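# Seat and latch the spare drive in the server

## Task

Move the spare drive from its stand into the empty bay of the tower server. Push it all the way in so its face is level with the neighbouring drives, and close its lever until it latches. The server is loose on the table: tilting it more than a little counts as failure, and it must be back in its original spot at the end. The drive and lever must stay seated and latched on their own, without the robot holding them.

## Robot and tools

Robot: one six-joint FANUC CRX-5iA style arm fitted with a parallel two-finger gripper whose pads open up to 50 mm. There is only one arm, so every command refers to it alone.

Frames. Results report positions in the scene frame. Its origin sits on the table top directly beneath the arm base, +z is up, and +y is to the left when facing along +x. The base itself may lean slightly. Motion commands, however, are expressed in the gripper's own axes: the fingers point along gripper +z and close along gripper x. end_effector_position is the point midway between the pads, and the fingertips extend 17.5 mm past it. Pure rotations pivot about that point, which lies 25 mm off the last joint's axis toward gripper -y. A flat block juts about 9 cm from that axis toward gripper -y and turns with the hand, so keep it clear of the server and stand.

execute_actions(actions): actions is a list of actions run one after another, and an empty list only fetches state and images. Each action is a table of at most 15 rows; each row covers one 1/30 s step, and if fewer than 15 rows are given the last row repeats, so one action lasts 0.5 s. A row is 9 numbers, each in [-1, 1]: dx, dy, dz, rx, ry, rz, position, force_limit, speed. The first six are an offset, not a pose: a target displacement from the gripper's measured pose at the start of that action, in gripper axes. Every row in an action is measured from that same start, so rows do not add up. For the first action in a call, the start is the last pose a result reported. Scale: 1.0 equals 0.6 m for dx, dy, dz and 180 degrees for the rotation; rx, ry, rz form a single rotation vector. Per step, the command is trimmed to within 70 mm and 16 degrees of the measured pose; after an action the arm travels no further than the last trimmed pose, so long motions need several actions. Position has priority over orientation when both cannot be met.

Gripper fields (absolute settings): position +1 = fully open (50 mm), about -0.65 = pads touching, -1 = close until blocked (use this to grip). force_limit maps -1, 0, +1 to about 20, 102, 185 N per pad; the real grip can run up to ~17 % above. speed maps -1, 0, +1 to 20, 85, 150 mm/s of gap change. Stopped fingers ignore new force or speed values until the position number changes by at least 0.01. To soften a grip, open first.

move(target, speed, blocking): target is one 9-number row laid out as above; its first six numbers are an offset in gripper axes from the pose in the latest result that shows one. The gripper follows a straight path, rotating the short way. speed is m/s from 0.002 to 0.5 (default 0.25); turning is capped at twice that in rad/s. The path lasts 0.5 to 10 s and is cut off at 10 s. The path does not slow for obstacles, the hand may lag, stray or overshoot speed near full reach, and finger values are sent at the start. Faster contact and targets further past a surface press harder; this arm is stiff, so aim only just to contact. The result adds a move: line: done, off_target, moving, held or fault, plus limits=paced (pose clipped) or limits=held (a check blocked steps; the arm may then surge). With blocking=false you get a result after 0.5 s; call wait or stop before sending anything else.



Results: end_effector_position (m) and end_effector_quat_wxyz in the scene frame (less accurate at long reach); Hand target = pose the controller is driving toward; pose unreachable = clearance check altered or blocked the command; Joint positions in base-to-tip order; step readings of position, with HELD where a row was held back; Flange force (includes held weight, noisy, sometimes no reading). object_status: 0 moving, 1 stopped while opening, 2 stopped while closing (a grip), 3 at requested position or pads met (usually nothing held). Confirm a grip by seeing 2. Opening in mm is about (250 - position_measured) x 0.202. A grip at force_limit -1 keeps reading 2 even if the object slips out.

Cameras: cam_high (672x504, wide, above at about [0.38, -0.32, 0.69]), cam_low (672x504, low side view near [0.25, -0.89, 0.20]), cam_wrist (504x504 fisheye on the hand). Calibration may be a few mm or degrees off.

Joint ranges (rad): waist and forearm roll about ±3.49/±3.32, shoulder and wrist pitch ±3.14, elbow -1.187 to 4.328, wrist roll ±3.927.

Avoid: contact torque over 147 N m (first three joints) or 36.8 N m (wrist joints), or any outside force of 150 N, which freezes the arm for 10 s and discards the rest of the call. Watch MOTOR HOT warnings; overheating triggers a brake stop. Do not drop the drive, slam it, shove the unanchored server or tip it, and never push anything off the table. Insert gently and in line with the bay, then press the lever shut carefully.

Each tool is called after "Call:" as name([rows], argument=value, ...), one row to a line, values as JSON.

## Session

Call:
execute_actions(actions=[])

Scene clock: 0.00 s.
end_effector_position=(+0.6841, +0.3728, +0.1582) position_measured=3 object_status=3 end_effector_quat_wxyz=(+0.096, +0.328, +0.915, +0.213)
Joint positions: [ 0.813  0.545  0.184 -0.088 -0.648  0.293]
Joint velocities: [-0.     0.    -0.001  0.001  0.     0.   ]
Flange force (N, the push that the arm receives, along the gripper's own x y z axes): no reading
Hand target: +0.684, +0.373, +0.158; +0.096, +0.328, +0.915, +0.213
camera_calibration (this result's frames):
cam_wrist: T_world_to_cam=[[-0.762123, 0.647206, 0.0171295, 0.272276], [0.469801, 0.534627, 0.702467, -0.636704], [0.445483, 0.543414, -0.71151, -0.251985], [0, 0, 0, 1]] pos_world=[0.618888, 0.301113, 0.26331]

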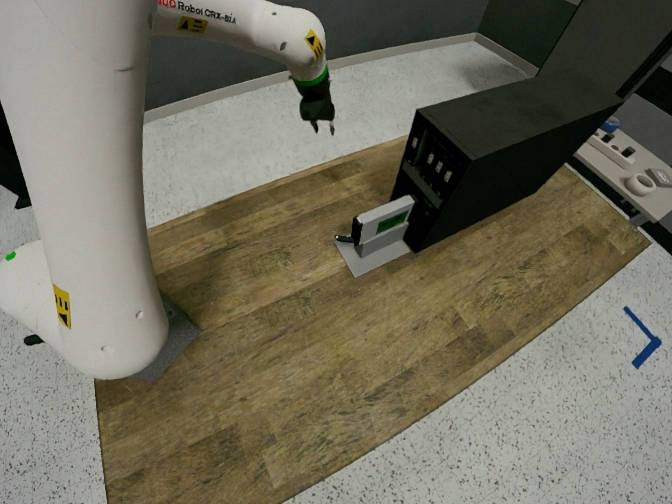

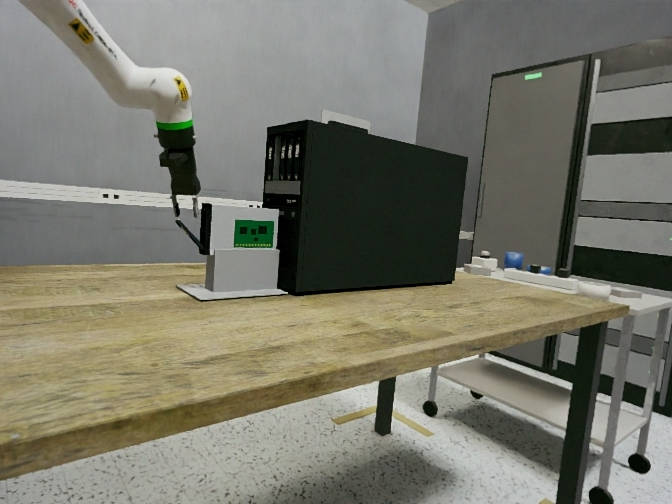

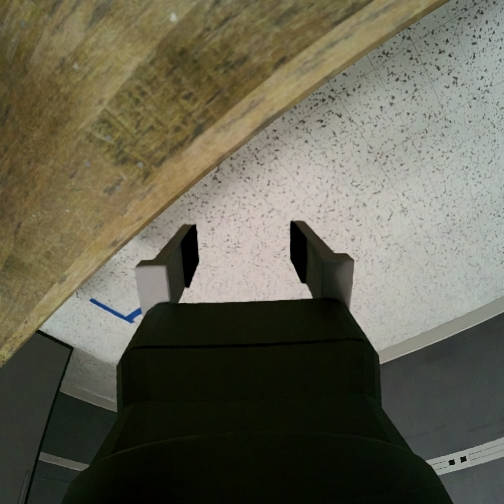

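Call:
zoom_image(camera="cam_high", region=[320, 90, 560, 290])

Region (320, 90, 560, 290) of cam_high's 672x504 image, scaled by 2.100, with more detail than that image has.

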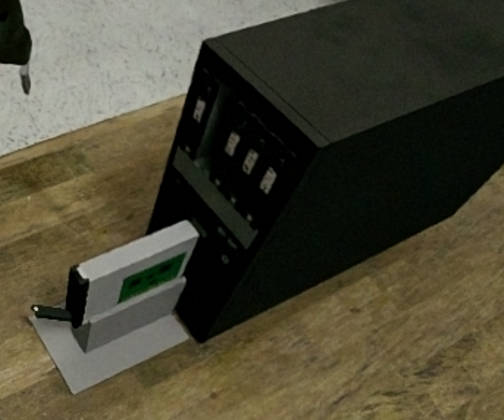

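Call:
move(target=[-0.328,-0.458,-0.429,0.1097,0.082,-0.7247,1,0,0], speed=0.25)

Scene clock: 6.03 s.
end_effector_position=(+0.6007, -0.0281, +0.2704) position_measured=3 object_status=3 end_effector_quat_wxyz=(-0.093, +0.701, -0.701, +0.092)
Joint positions: [ 0.344  0.058 -0.246  0.025 -0.912  2.941]
Joint velocities: [-0.001  0.     0.003 -0.002  0.     0.003]
Flange force (N, the push that the arm receives, along the gripper's own x y z axes): [0.5 1.2 0.8]
Hand target: +0.601, -0.028, +0.270; -0.093, +0.701, -0.701, +0.092
Off the commanded pose: 0.001 m, 0 deg.
move: done
camera_calibration (this result's frames):
cam_wrist: T_world_to_cam=[[-0.0396457, -0.998665, 0.0331265, -0.0182713], [-0.998124, 0.0411284, 0.0453428, 0.583642], [-0.0466447, -0.0312667, -0.998422, 0.439879], [0, 0, 0, 1]] pos_world=[0.602341, -0.0284975, 0.413326]

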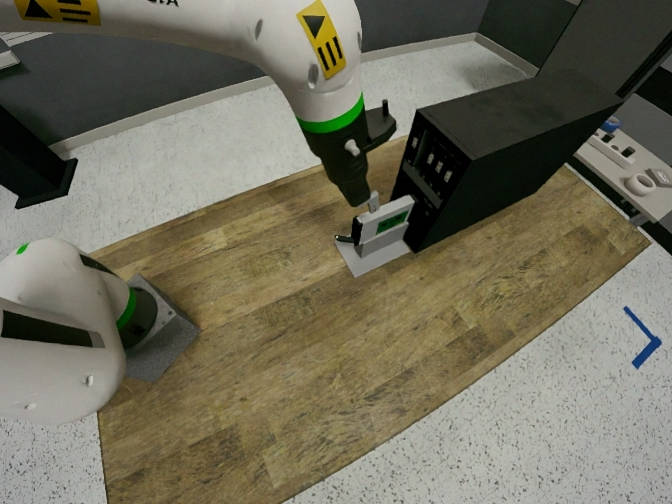

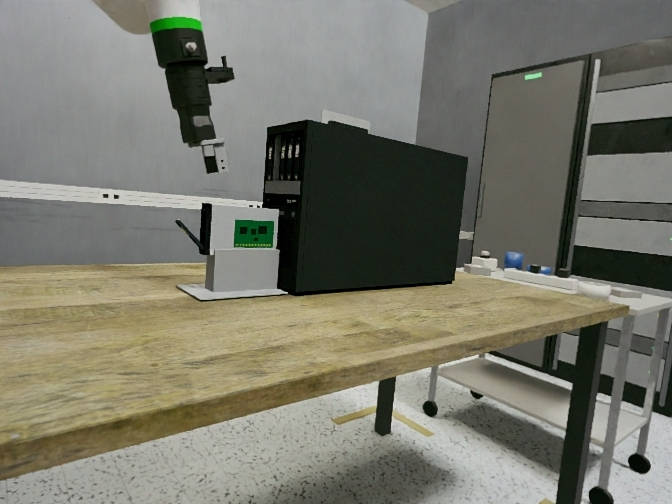

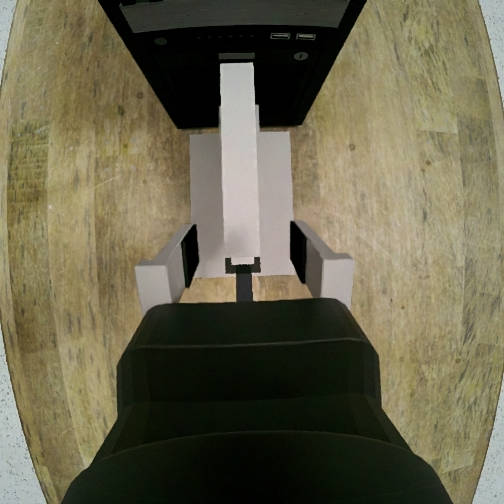

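Call:
move(target=[-0.0025,0.0262,0.162,0,0,0,1,0,0], speed=0.07)

Call:
zoom_image(camera="cam_low", region=[170, 110, 320, 270])

Scene clock: 8.00 s.
end_effector_position=(+0.6106, -0.0268, +0.1726) position_measured=3 object_status=3 end_effector_quat_wxyz=(-0.093, +0.701, -0.701, +0.092)
Joint positions: [ 0.349  0.199 -0.334  0.034 -0.684  2.925]
Joint velocities: [ 0.     0.     0.     0.001 -0.     0.   ]
Flange force (N, the push that the arm receives, along the gripper's own x y z axes): [0.4 6.2 -3.4]
Hand target: +0.611, -0.027, +0.173; -0.093, +0.701, -0.701, +0.092
Off the commanded pose: 0.000 m, 0 deg.
move: done
camera_calibration (this result's frames):
cam_wrist: T_world_to_cam=[[-0.0400314, -0.998643, 0.0333216, -0.0131662], [-0.998112, 0.0415199, 0.0452498, 0.597899], [-0.0465719, -0.0314473, -0.99842, 0.342671], [0, 0, 0, 1]] pos_world=[0.612203, -0.027197, 0.315513]

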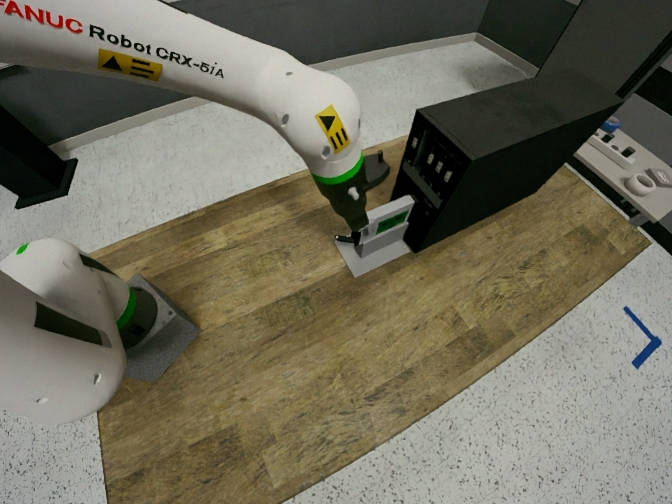

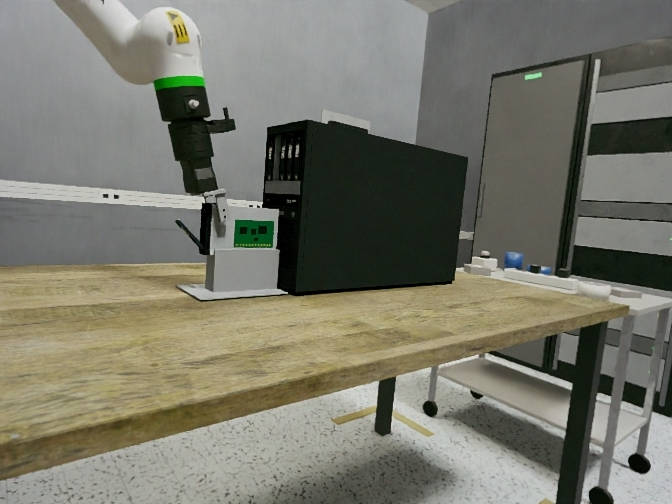

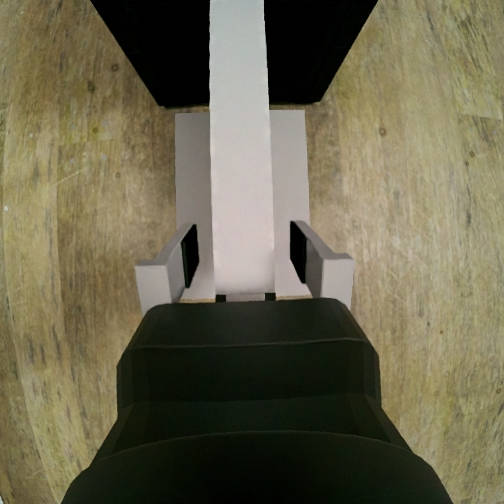

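Region (170, 110, 320, 270) of cam_low's 672x504 image, scaled by 3.150, with more detail than that image has; it fills the left 472 columns of this view, and the rest is white.

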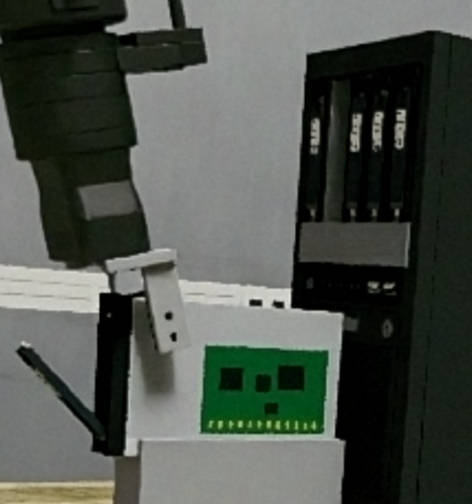

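Call:
execute_actions([
  [[0,0,0,0,0,0,-1,0.5,-0.3]],
  [[0,0,0,0,0,0,-1,0.5,-0.3]],
])

Call:
move(target=[0,-0.02,-0.0745,0,0,0,-1,0.5,-0.3], speed=0.06)

Call:
move(target=[-0.05,-0.0536,-0.2,0.004,0,0,-1,0.5,-0.3], speed=0.07)

Call:
zoom_image(camera="cam_low", region=[230, 110, 320, 200])

Call:
zoom_image(camera="cam_wrist", region=[90, 0, 390, 130])

Scene clock: 9.43 s.
end_effector_position=(+0.6106, -0.0268, +0.1725) position_measured=122 object_status=2 end_effector_quat_wxyz=(-0.093, +0.701, -0.701, +0.092)
Joint positions: [ 0.349  0.199 -0.334  0.034 -0.684  2.925]
Joint velocities: [ 0.     0.     0.001 -0.001  0.001  0.001]
Flange force (N, the push that the arm receives, along the gripper's own x y z axes): [-0.2 4.2 0.3]
Flange force at the end of the 1st action (N, along the gripper's axes at the end of the call): [-1.6 4.7 -0.2]
Hand target: +0.611, -0.027, +0.173; -0.093, +0.701, -0.701, +0.092
Off the commanded pose: 0.000 m, 0 deg.
Step readings (end_effector_position; steps 1 to 15: 1st action; 16 to 30: 2nd action):
0: (+0.6106, -0.0268, +0.1725)
1: (+0.6106, -0.0268, +0.1725)
2: (+0.6106, -0.0268, +0.1725)
4: (+0.6106, -0.0268, +0.1725)
8: (+0.6106, -0.0268, +0.1725)
15: (+0.6106, -0.0268, +0.1725)
16: (+0.6106, -0.0268, +0.1725)
17: (+0.6106, -0.0268, +0.1725)
19: (+0.6106, -0.0268, +0.1725)
23: (+0.6106, -0.0268, +0.1725)
30: end_effector_position above
camera_calibration (this result's frames):
cam_wrist: T_world_to_cam=[[-0.0400217, -0.998643, 0.0333277, -0.0131674], [-0.998111, 0.0415118, 0.0452871, 0.597882], [-0.0466091, -0.0314523, -0.998418, 0.342667], [0, 0, 0, 1]] pos_world=[0.612198, -0.027191, 0.315488]

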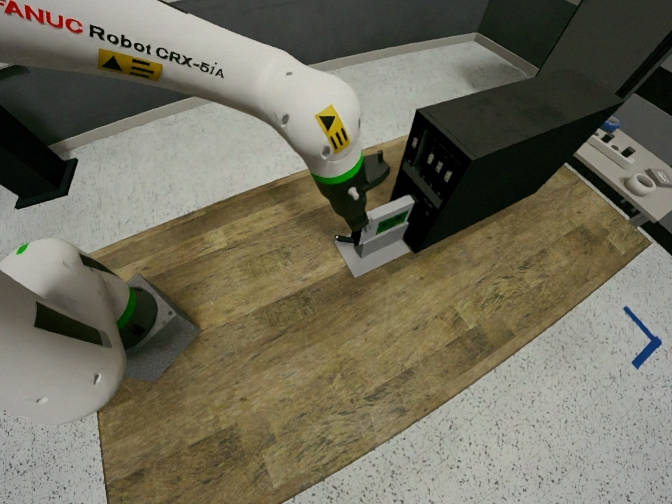

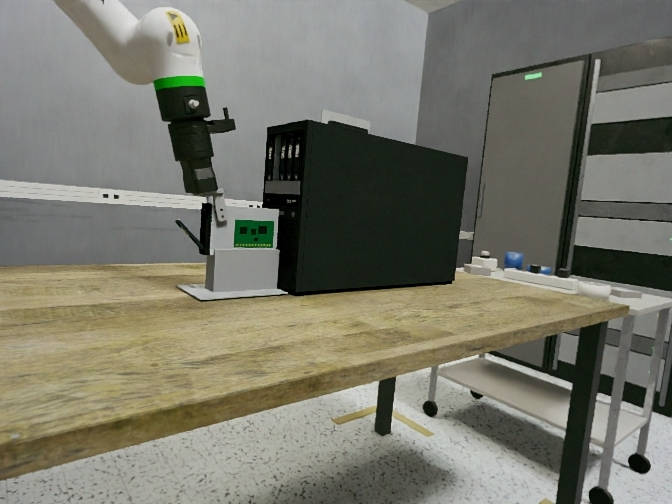

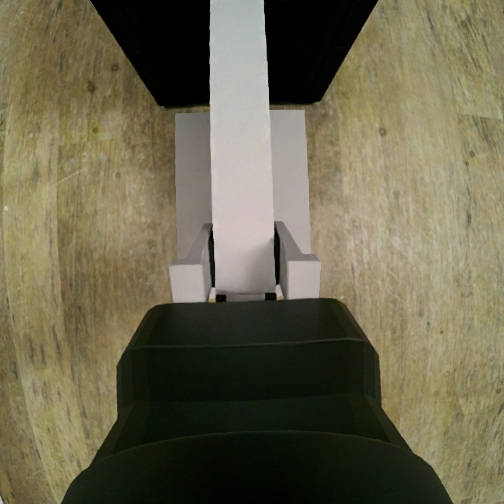

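Scene clock: 10.47 s.
end_effector_position=(+0.6107, -0.0267, +0.2187) position_measured=122 object_status=2 end_effector_quat_wxyz=(-0.093, +0.701, -0.701, +0.092)
Joint positions: [ 0.347  0.137 -0.286  0.029 -0.794  2.934]
Joint velocities: [ 0.    -0.     0.001 -0.    -0.001 -0.   ]
Flange force (N, the push that the arm receives, along the gripper's own x y z axes): [0.3 7.4 6.5]
Hand target: +0.611, -0.027, +0.219; -0.093, +0.701, -0.701, +0.092
Off the commanded pose: 0.000 m, 0 deg.
move: done
camera_calibration (this result's frames):
cam_wrist: T_world_to_cam=[[-0.0398474, -0.998653, 0.0332246, -0.0146682], [-0.998114, 0.0413355, 0.0453754, 0.595814], [-0.0466876, -0.0313538, -0.998417, 0.388836], [0, 0, 0, 1]] pos_world=[0.61226, -0.0270852, 0.361672]

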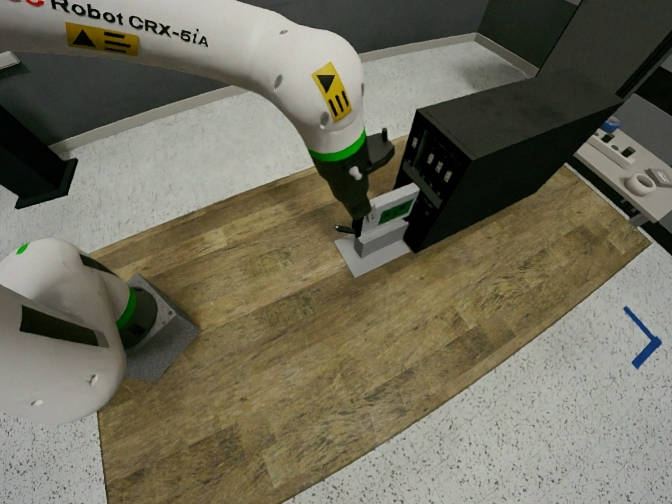

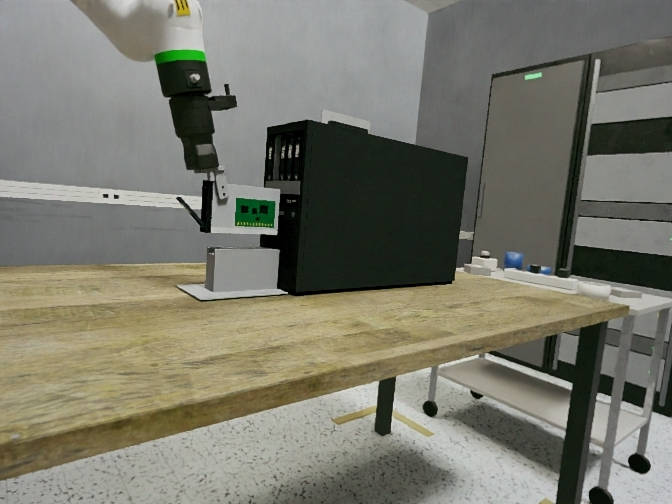

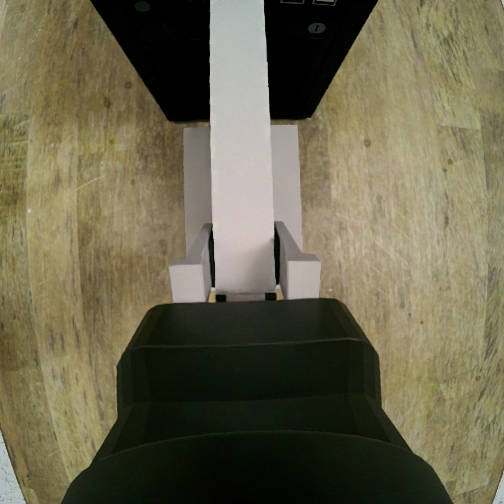

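Scene clock: 12.60 s.
end_effector_position=(+0.6107, +0.0036, +0.3428) position_measured=122 object_status=2 end_effector_quat_wxyz=(-0.097, +0.701, -0.700, +0.096)
Joint positions: [ 0.408  0.014 -0.127  0.051 -1.066  2.872]
Joint velocities: [ 0.    -0.     0.001 -0.002 -0.    -0.   ]
Flange force (N, the push that the arm receives, along the gripper's own x y z axes): [0.9 13.0 7.8]
Hand target: +0.611, +0.004, +0.343; -0.097, +0.701, -0.700, +0.096
Off the commanded pose: 0.000 m, 0 deg.
move: done
camera_calibration (this result's frames):
cam_wrist: T_world_to_cam=[[-0.0396966, -0.998679, 0.0326158, 0.0115652], [-0.998622, 0.0407736, 0.0330447, 0.59353], [-0.0343309, -0.0312591, -0.998922, 0.506282], [0, 0, 0, 1]] pos_world=[0.610552, 0.00317553, 0.485746]

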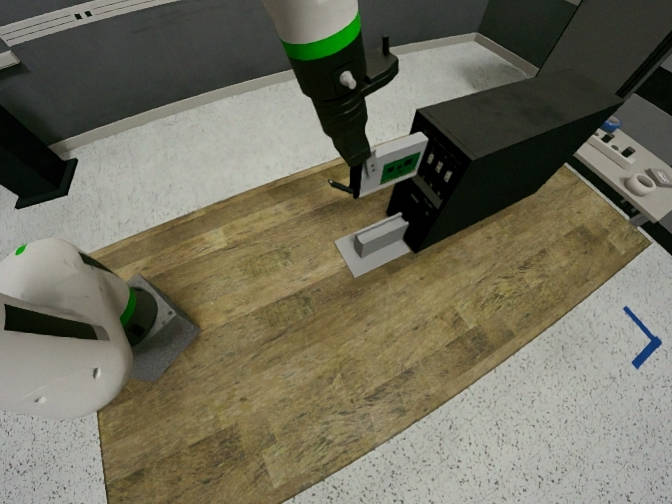

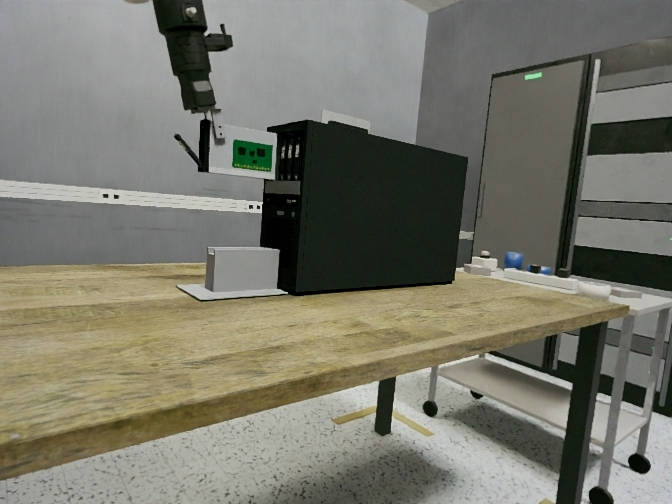

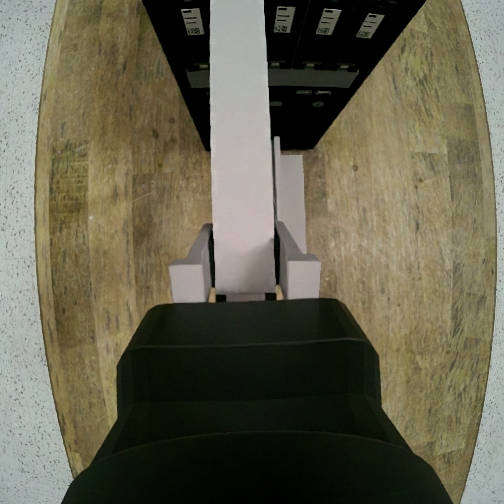

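Region (230, 110, 320, 200) of cam_low's 672x504 image, scaled by 5.600, with more detail than that image has.

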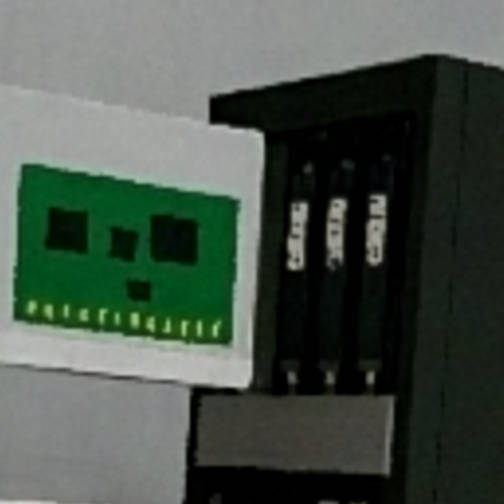

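Region (90, 0, 390, 130) of cam_wrist's 504x504 image, scaled by 1.680, with more detail than that image has; it fills the top 218 rows of this view, and the rest is white.

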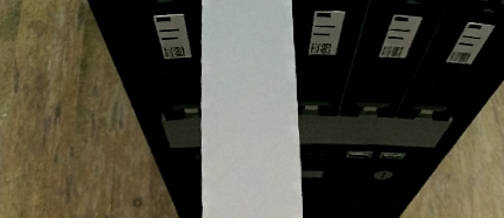

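Call:
move(target=[0.001,0.0004,0.0016,0,0,0,-1,0.5,-0.3], speed=0.01)

Call:
execute_actions([
  [[0,-0.006,0.00168,0,0,0,-1,0.5,-0.3]],
  [[0,-0.004,0.00112,0,0,0,-1,0.5,-0.3]],
  [[0,-0.004,0.00112,0,0,0,-1,0.5,-0.3]],
  [[0,-0.004,0.00112,0,0,0,-1,0.5,-0.3]],
  [[0,-0.004,0.00112,0,0,0,-1,0.5,-0.3]],
])

Call:
zoom_image(camera="cam_wrist", region=[90, 0, 390, 130])

Scene clock: 13.67 s.
end_effector_position=(+0.6108, +0.0030, +0.3418) position_measured=122 object_status=2 end_effector_quat_wxyz=(-0.097, +0.701, -0.700, +0.096)
Joint positions: [ 0.407  0.015 -0.128  0.051 -1.064  2.874]
Joint velocities: [-0.     0.     0.    -0.002  0.001  0.001]
Flange force (N, the push that the arm receives, along the gripper's own x y z axes): [1.4 8.7 9.0]
Hand target: +0.611, +0.003, +0.342; -0.097, +0.701, -0.700, +0.096
Off the commanded pose: 0.000 m, 0 deg.
move: done
camera_calibration (this result's frames):
cam_wrist: T_world_to_cam=[[-0.0396921, -0.998676, 0.0327107, 0.0109374], [-0.998623, 0.0407716, 0.0330236, 0.593632], [-0.0343135, -0.0313549, -0.998919, 0.505283], [0, 0, 0, 1]] pos_world=[0.610586, 0.00256268, 0.484776]

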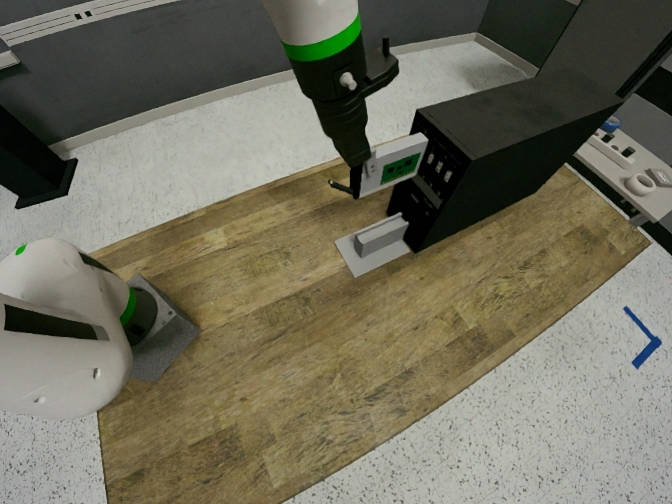

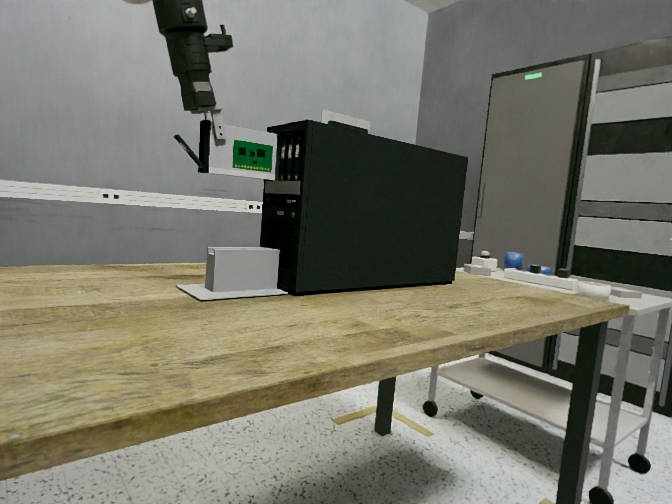

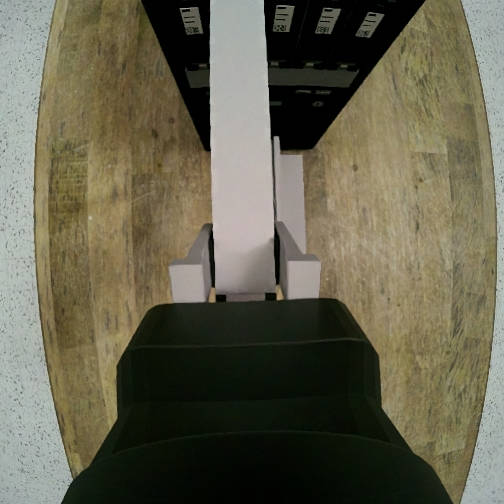

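Scene clock: 16.17 s.
end_effector_position=(+0.6245, +0.0030, +0.3419) position_measured=122 object_status=2 end_effector_quat_wxyz=(-0.097, +0.701, -0.700, +0.096)
Joint positions: [ 0.399  0.049 -0.089  0.047 -1.068  2.882]
Joint velocities: [ 0.     0.     0.    -0.001 -0.    -0.   ]
Flange force (N, the push that the arm receives, along the gripper's own x y z axes): [-0.4 10.0 7.4]
Flange force at the end of the 1st action (N, along the gripper's axes at the end of the call): [1.1 12.2 7.8]
Flange force at the end of the 2nd action (N, along the gripper's axes at the end of the call): [-0.7 11.7 7.0]
Flange force at the end of the 3rd action (N, along the gripper's axes at the end of the call): [2.0 9.2 8.7]
Flange force at the end of the 4th action (N, along the gripper's axes at the end of the call): [-0.2 12.6 8.3]
Hand target: +0.624, +0.003, +0.342; -0.097, +0.701, -0.700, +0.096
Off the commanded pose: 0.000 m, 0 deg.
Step readings (end_effector_position; steps 1 to 15: 1st action; 16 to 30: 2nd action; 31 to 45: 3rd action; 46 to 60: 4th action; 61 to 75: 5th action):
0: (+0.6108, +0.0030, +0.3418)
1: (+0.6108, +0.0029, +0.3417)
2: (+0.6120, +0.0029, +0.3416)
4: (+0.6143, +0.0030, +0.3418)
8: (+0.6146, +0.0030, +0.3418)
15: (+0.6145, +0.0030, +0.3418)
16: (+0.6146, +0.0030, +0.3418)
17: (+0.6155, +0.0030, +0.3419)
19: (+0.6168, +0.0030, +0.3418)
23: (+0.6170, +0.0030, +0.3418)
30: (+0.6170, +0.0030, +0.3418)
31: (+0.6171, +0.0030, +0.3418)
32: (+0.6180, +0.0030, +0.3419)
34: (+0.6193, +0.0030, +0.3418)
38: (+0.6195, +0.0030, +0.3418)
45: (+0.6195, +0.0030, +0.3418)
46: (+0.6196, +0.0030, +0.3418)
47: (+0.6205, +0.0030, +0.3419)
49: (+0.6218, +0.0030, +0.3418)
53: (+0.6220, +0.0030, +0.3418)
60: (+0.6220, +0.0030, +0.3418)
61: (+0.6221, +0.0030, +0.3418)
62: (+0.6230, +0.0030, +0.3419)
64: (+0.6243, +0.0030, +0.3418)
68: (+0.6245, +0.0030, +0.3419)
75: end_effector_position above
camera_calibration (this result's frames):
cam_wrist: T_world_to_cam=[[-0.0396876, -0.998677, 0.0326888, 0.0115211], [-0.998624, 0.0407649, 0.0329782, 0.607349], [-0.0342672, -0.031335, -0.998921, 0.505754], [0, 0, 0, 1]] pos_world=[0.624302, 0.00259511, 0.484803]

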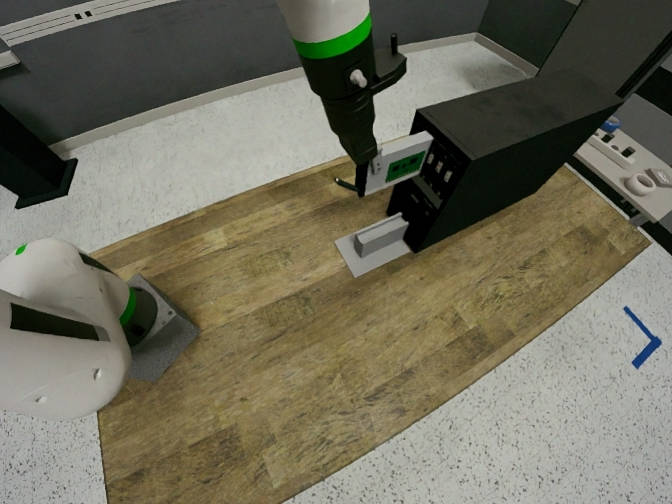

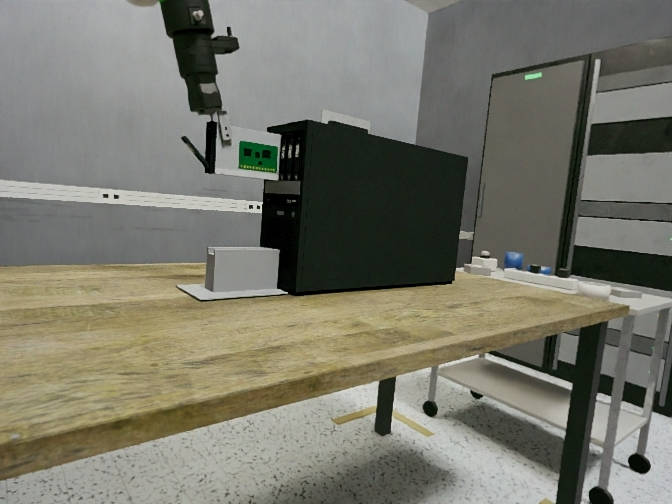

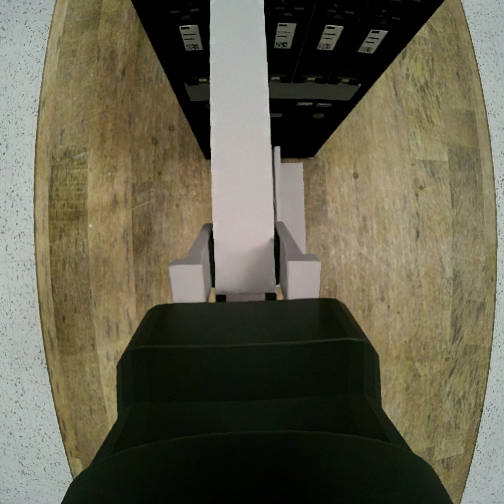

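Region (90, 0, 390, 130) of cam_wrist's 504x504 image, scaled by 1.680, with more detail than that image has; it fills the top 218 rows of this view, and the rest is white.

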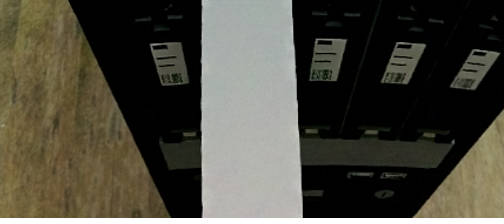

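Call:
execute_actions([
  [[0,-0.005,0.0014,0,0,0,-1,0.5,-0.3]],
  [[0,-0.005,0.0014,0,0,0,-1,0.5,-0.3]],
  [[0,0,0,-0.0013,0,0,-1,0.5,-0.3]],
  [[0,0,0,-0.0013,0,0,-1,0.5,-0.3]],
  [[0,0,0,-0.0013,0,0,-1,0.5,-0.3]],
])

Scene clock: 20.43 s.
end_effector_position=(+0.6307, +0.0030, +0.3419) position_measured=122 object_status=2 end_effector_quat_wxyz=(-0.093, +0.701, -0.701, +0.092)
Joint positions: [ 0.394  0.073 -0.056  0.042 -1.088  2.89 ]
Joint velocities: [ 0.     0.    -0.     0.     0.    -0.001]
Flange force (N, the push that the arm receives, along the gripper's own x y z axes): [1.0 5.2 -3.3]
Flange force at the end of the 1st action (N, along the gripper's axes at the end of the call): [-1.4 8.0 7.5]
Flange force at the end of the 2nd action (N, along the gripper's axes at the end of the call): [1.5 4.0 6.8]
Flange force at the end of the 3rd action (N, along the gripper's axes at the end of the call): [2.6 9.2 9.3]
Flange force at the end of the 4th action (N, along the gripper's axes at the end of the call): [1.9 6.3 1.7]
Hand target: +0.631, +0.003, +0.342; -0.093, +0.701, -0.701, +0.092
Off the commanded pose: 0.000 m, 0 deg.
Step readings (end_effector_position; steps 1 to 15: 1st action; 16 to 30: 2nd action; 31 to 45: 3rd action; 46 to 60: 4th action; 61 to 75: 5th action):
0: (+0.6245, +0.0030, +0.3419)
1: (+0.6246, +0.0030, +0.3418)
2: (+0.6256, +0.0030, +0.3419)
4: (+0.6274, +0.0030, +0.3419)
8: (+0.6276, +0.0030, +0.3419)
15: (+0.6276, +0.0030, +0.3419)
16: (+0.6277, +0.0030, +0.3418)
17: (+0.6287, +0.0030, +0.3419)
19: (+0.6305, +0.0030, +0.3419)
23: (+0.6307, +0.0030, +0.3419)
30: (+0.6307, +0.0030, +0.3419)
31: (+0.6307, +0.0030, +0.3419)
32: (+0.6307, +0.0030, +0.3419)
34: (+0.6307, +0.0030, +0.3419)
38: (+0.6307, +0.0030, +0.3419)
45: (+0.6307, +0.0030, +0.3419)
46: (+0.6307, +0.0030, +0.3419)
47: (+0.6307, +0.0030, +0.3419)
49: (+0.6308, +0.0030, +0.3419)
53: (+0.6307, +0.0030, +0.3419)
60: (+0.6307, +0.0030, +0.3419)
61: (+0.6307, +0.0030, +0.3419)
62: (+0.6307, +0.0030, +0.3419)
64: (+0.6308, +0.0030, +0.3419)
68: (+0.6307, +0.0030, +0.3419)
75: end_effector_position above
camera_calibration (this result's frames):
cam_wrist: T_world_to_cam=[[-0.0392689, -0.998678, 0.0331825, 0.0113577], [-0.998148, 0.0407488, 0.0451638, 0.609121], [-0.0464563, -0.0313476, -0.998428, 0.513519], [0, 0, 0, 1]] pos_world=[0.632295, 0.00261932, 0.484825]

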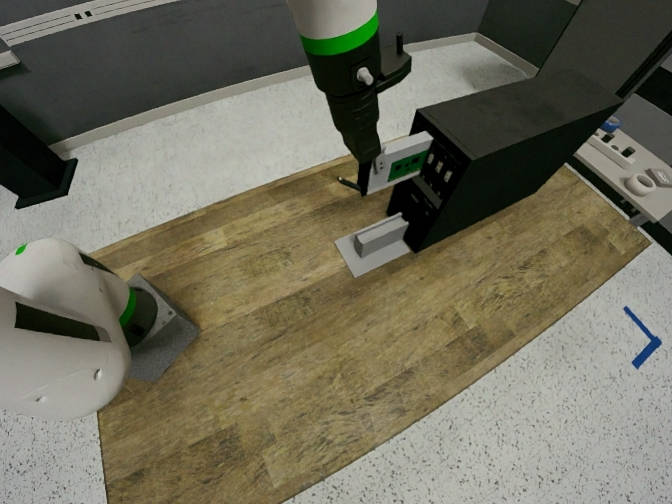

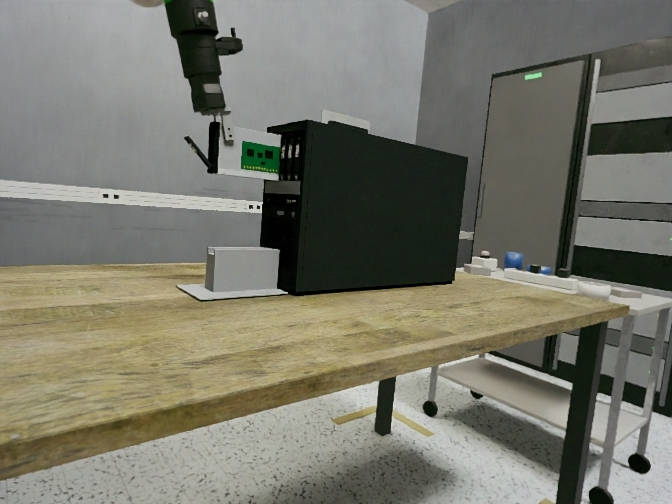

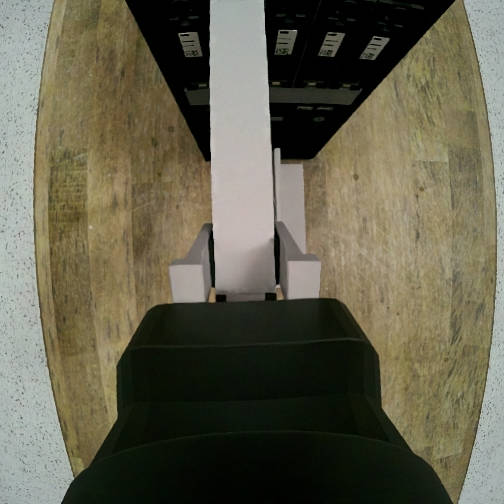

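Call:
execute_actions([
  [[0,-0.005,0.0008,0,0,0,-1,0.5,-0.3]],
  [[0,-0.002,0.00054,0,0,0,-1,0.5,-0.3]],
  [[0,-0.0015,0.0004,0,0,0,-1,0.5,-0.3]],
  [[0,-0.0015,0.0004,0,0,0,-1,0.5,-0.3]],
  [[0,-0.0015,0.0004,0,0,0,-1,0.5,-0.3]],
])

Scene clock: 23.10 s.
end_effector_position=(+0.6378, +0.0030, +0.3422) position_measured=122 object_status=2 end_effector_quat_wxyz=(-0.093, +0.701, -0.701, +0.092)
Joint positions: [ 0.391  0.09  -0.035  0.04  -1.092  2.894]
Joint velocities: [-0.     0.     0.    -0.002  0.     0.001]
Flange force (N, the push that the arm receives, along the gripper's own x y z axes): [-1.0 17.1 -1.5]
Flange force at the end of the 1st action (N, along the gripper's axes at the end of the call): [1.8 12.5 -2.6]
Flange force at the end of the 2nd action (N, along the gripper's axes at the end of the call): [0.7 11.0 -2.0]
Flange force at the end of the 3rd action (N, along the gripper's axes at the end of the call): [1.9 9.5 -3.9]
Flange force at the end of the 4th action (N, along the gripper's axes at the end of the call): [1.3 13.5 -3.0]
Hand target: +0.638, +0.003, +0.342; -0.093, +0.701, -0.701, +0.092
Off the commanded pose: 0.000 m, 0 deg.
Step readings (end_effector_position; steps 1 to 15: 1st action; 16 to 30: 2nd action; 31 to 45: 3rd action; 46 to 60: 4th action; 61 to 75: 5th action):
0: (+0.6307, +0.0030, +0.3419)
1: (+0.6308, +0.0030, +0.3419)
2: (+0.6318, +0.0030, +0.3420)
4: (+0.6335, +0.0030, +0.3421)
8: (+0.6337, +0.0030, +0.3422)
15: (+0.6337, +0.0030, +0.3422)
16: (+0.6338, +0.0030, +0.3422)
17: (+0.6343, +0.0030, +0.3422)
19: (+0.6349, +0.0030, +0.3422)
23: (+0.6350, +0.0030, +0.3422)
30: (+0.6350, +0.0030, +0.3422)
31: (+0.6350, +0.0030, +0.3422)
32: (+0.6354, +0.0030, +0.3422)
34: (+0.6359, +0.0030, +0.3422)
38: (+0.6359, +0.0030, +0.3422)
45: (+0.6359, +0.0030, +0.3422)
46: (+0.6360, +0.0030, +0.3422)
47: (+0.6364, +0.0030, +0.3422)
49: (+0.6368, +0.0030, +0.3422)
53: (+0.6368, +0.0030, +0.3422)
60: (+0.6368, +0.0030, +0.3422)
61: (+0.6369, +0.0030, +0.3422)
62: (+0.6373, +0.0030, +0.3422)
64: (+0.6377, +0.0030, +0.3422)
68: (+0.6378, +0.0030, +0.3422)
75: end_effector_position above
camera_calibration (this result's frames):
cam_wrist: T_world_to_cam=[[-0.039267, -0.998678, 0.0331801, 0.01164], [-0.998147, 0.0407476, 0.0451925, 0.616134], [-0.0464848, -0.031344, -0.998427, 0.514179], [0, 0, 0, 1]] pos_world=[0.639351, 0.00263501, 0.485139]

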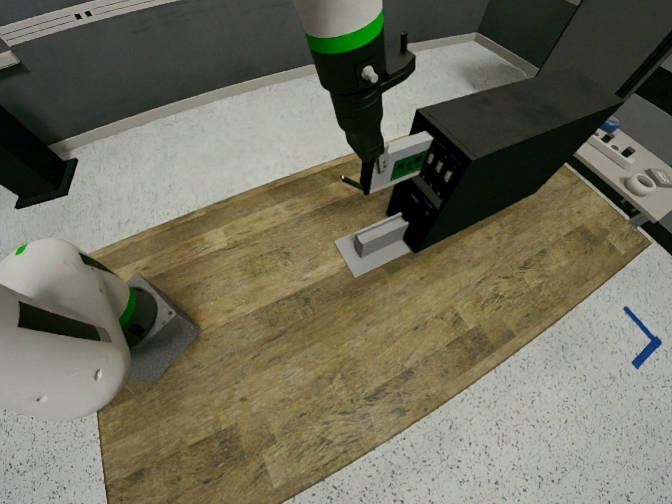

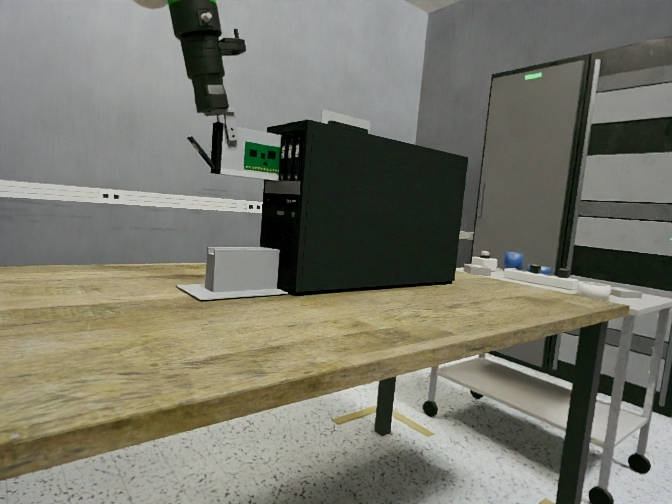

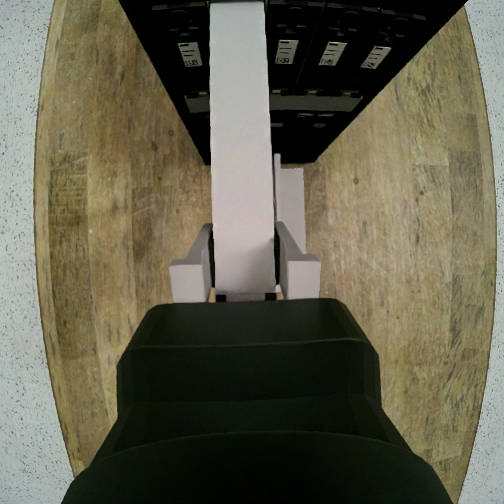

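Call:
execute_actions([
  [[0,-0.0015,0.0004,0,0,0,-1,0.5,-0.3]],
  [[0,-0.0015,0.0004,0,0,0,-1,0.5,-0.3]],
  [[0,-0.0015,0.0004,0,0,0,-1,0.5,-0.3]],
])

Scene clock: 24.77 s.
end_effector_position=(+0.6406, +0.0030, +0.3422) position_measured=122 object_status=2 end_effector_quat_wxyz=(-0.093, +0.701, -0.701, +0.092)
Joint positions: [ 0.389  0.097 -0.027  0.04  -1.094  2.896]
Joint velocities: [-0.     0.    -0.001 -0.     0.    -0.   ]
Flange force (N, the push that the arm receives, along the gripper's own x y z axes): [2.0 10.3 -3.9]
Flange force at the end of the 1st action (N, along the gripper's axes at the end of the call): [2.3 12.8 -2.5]
Flange force at the end of the 2nd action (N, along the gripper's axes at the end of the call): [1.2 10.9 -4.2]
Hand target: +0.641, +0.003, +0.342; -0.093, +0.701, -0.701, +0.092
Off the commanded pose: 0.000 m, 0 deg.
Step readings (end_effector_position; steps 1 to 15: 1st action; 16 to 30: 2nd action; 31 to 45: 3rd action):
0: (+0.6378, +0.0030, +0.3422)
1: (+0.6378, +0.0030, +0.3422)
2: (+0.6382, +0.0030, +0.3422)
4: (+0.6386, +0.0030, +0.3422)
8: (+0.6387, +0.0030, +0.3422)
15: (+0.6387, +0.0030, +0.3422)
16: (+0.6388, +0.0030, +0.3422)
17: (+0.6392, +0.0030, +0.3422)
19: (+0.6396, +0.0030, +0.3422)
23: (+0.6396, +0.0030, +0.3422)
30: (+0.6396, +0.0030, +0.3422)
31: (+0.6397, +0.0030, +0.3422)
32: (+0.6401, +0.0030, +0.3422)
34: (+0.6405, +0.0030, +0.3422)
38: (+0.6406, +0.0030, +0.3422)
45: end_effector_position above
camera_calibration (this result's frames):
cam_wrist: T_world_to_cam=[[-0.0392651, -0.998678, 0.0331784, 0.0117554], [-0.998147, 0.0407457, 0.0451935, 0.618922], [-0.0464856, -0.0313424, -0.998427, 0.514316], [0, 0, 0, 1]] pos_world=[0.642145, 0.00264133, 0.485145]

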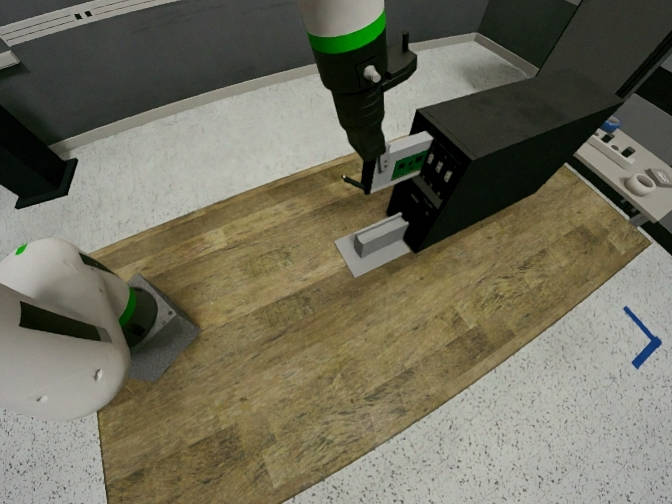

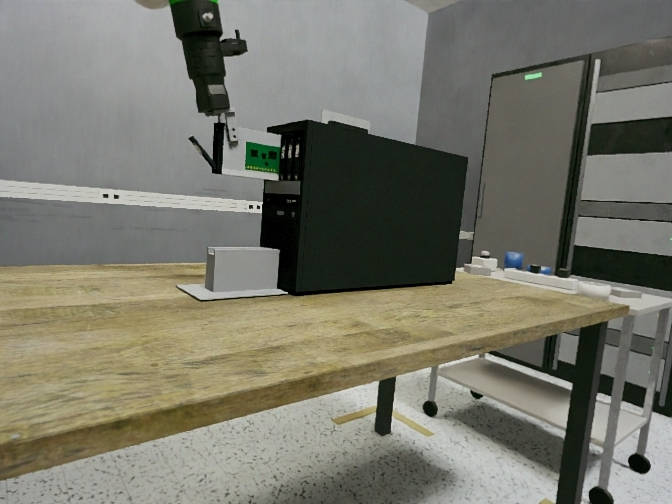

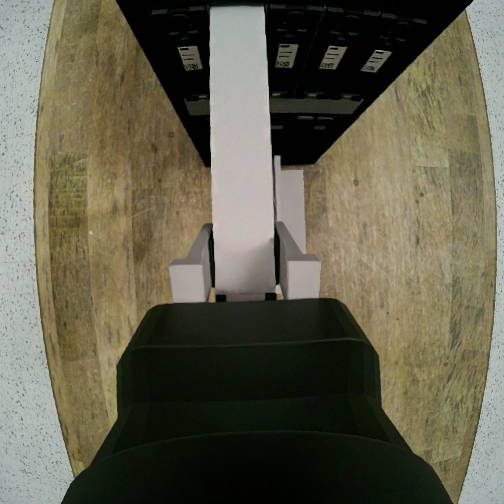

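Call:
move(target=[0,-0.0565,0.0144,0.0007,0,0,-1,0.5,-0.3], speed=0.015)

Scene clock: 40.63 s.
end_effector_position=(+0.6756, +0.0031, +0.3427) position_measured=122 object_status=2 end_effector_quat_wxyz=(-0.094, +0.701, -0.701, +0.093)
Joint positions: [ 0.374  0.182  0.079  0.034 -1.112  2.914]
Joint velocities: [ 0.     0.     0.001  0.    -0.     0.   ]
Flange force (N, the push that the arm receives, along the gripper's own x y z axes): [2.8 10.5 4.3]
Hand target: +0.676, +0.003, +0.343; -0.094, +0.701, -0.701, +0.093
Off the commanded pose: 0.000 m, 0 deg.
move: done
camera_calibration (this result's frames):
cam_wrist: T_world_to_cam=[[-0.0393123, -0.99868, 0.033065, 0.0132702], [-0.998245, 0.0407185, 0.0429879, 0.654651], [-0.0442775, -0.031317, -0.998528, 0.514939], [0, 0, 0, 1]] pos_world=[0.676825, 0.00272257, 0.485601]

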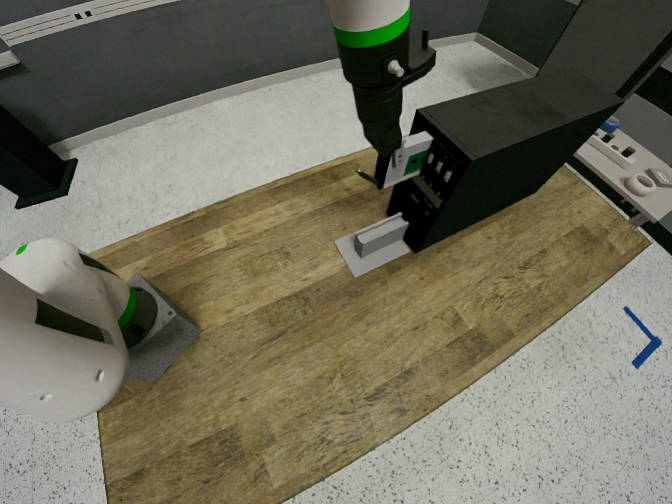

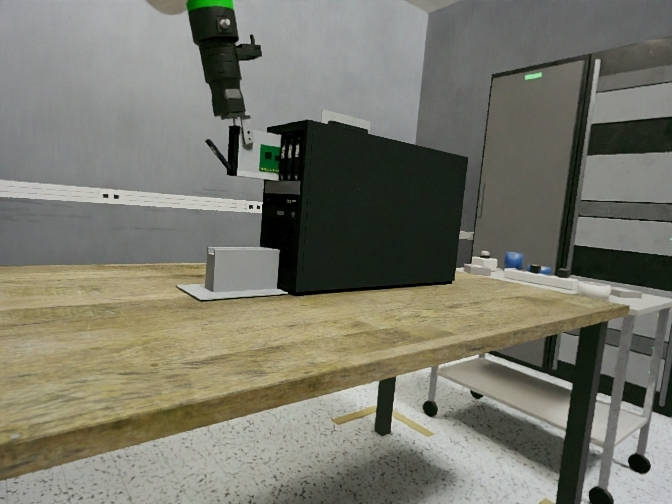

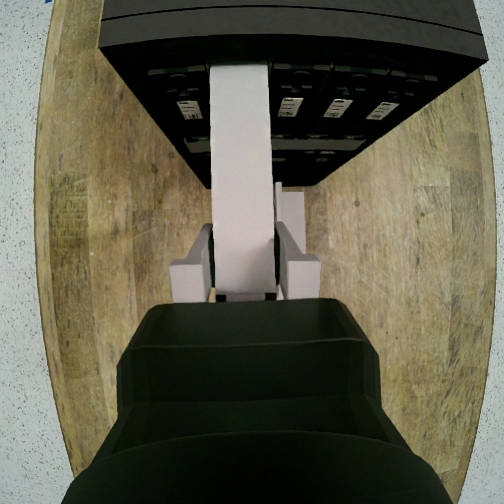

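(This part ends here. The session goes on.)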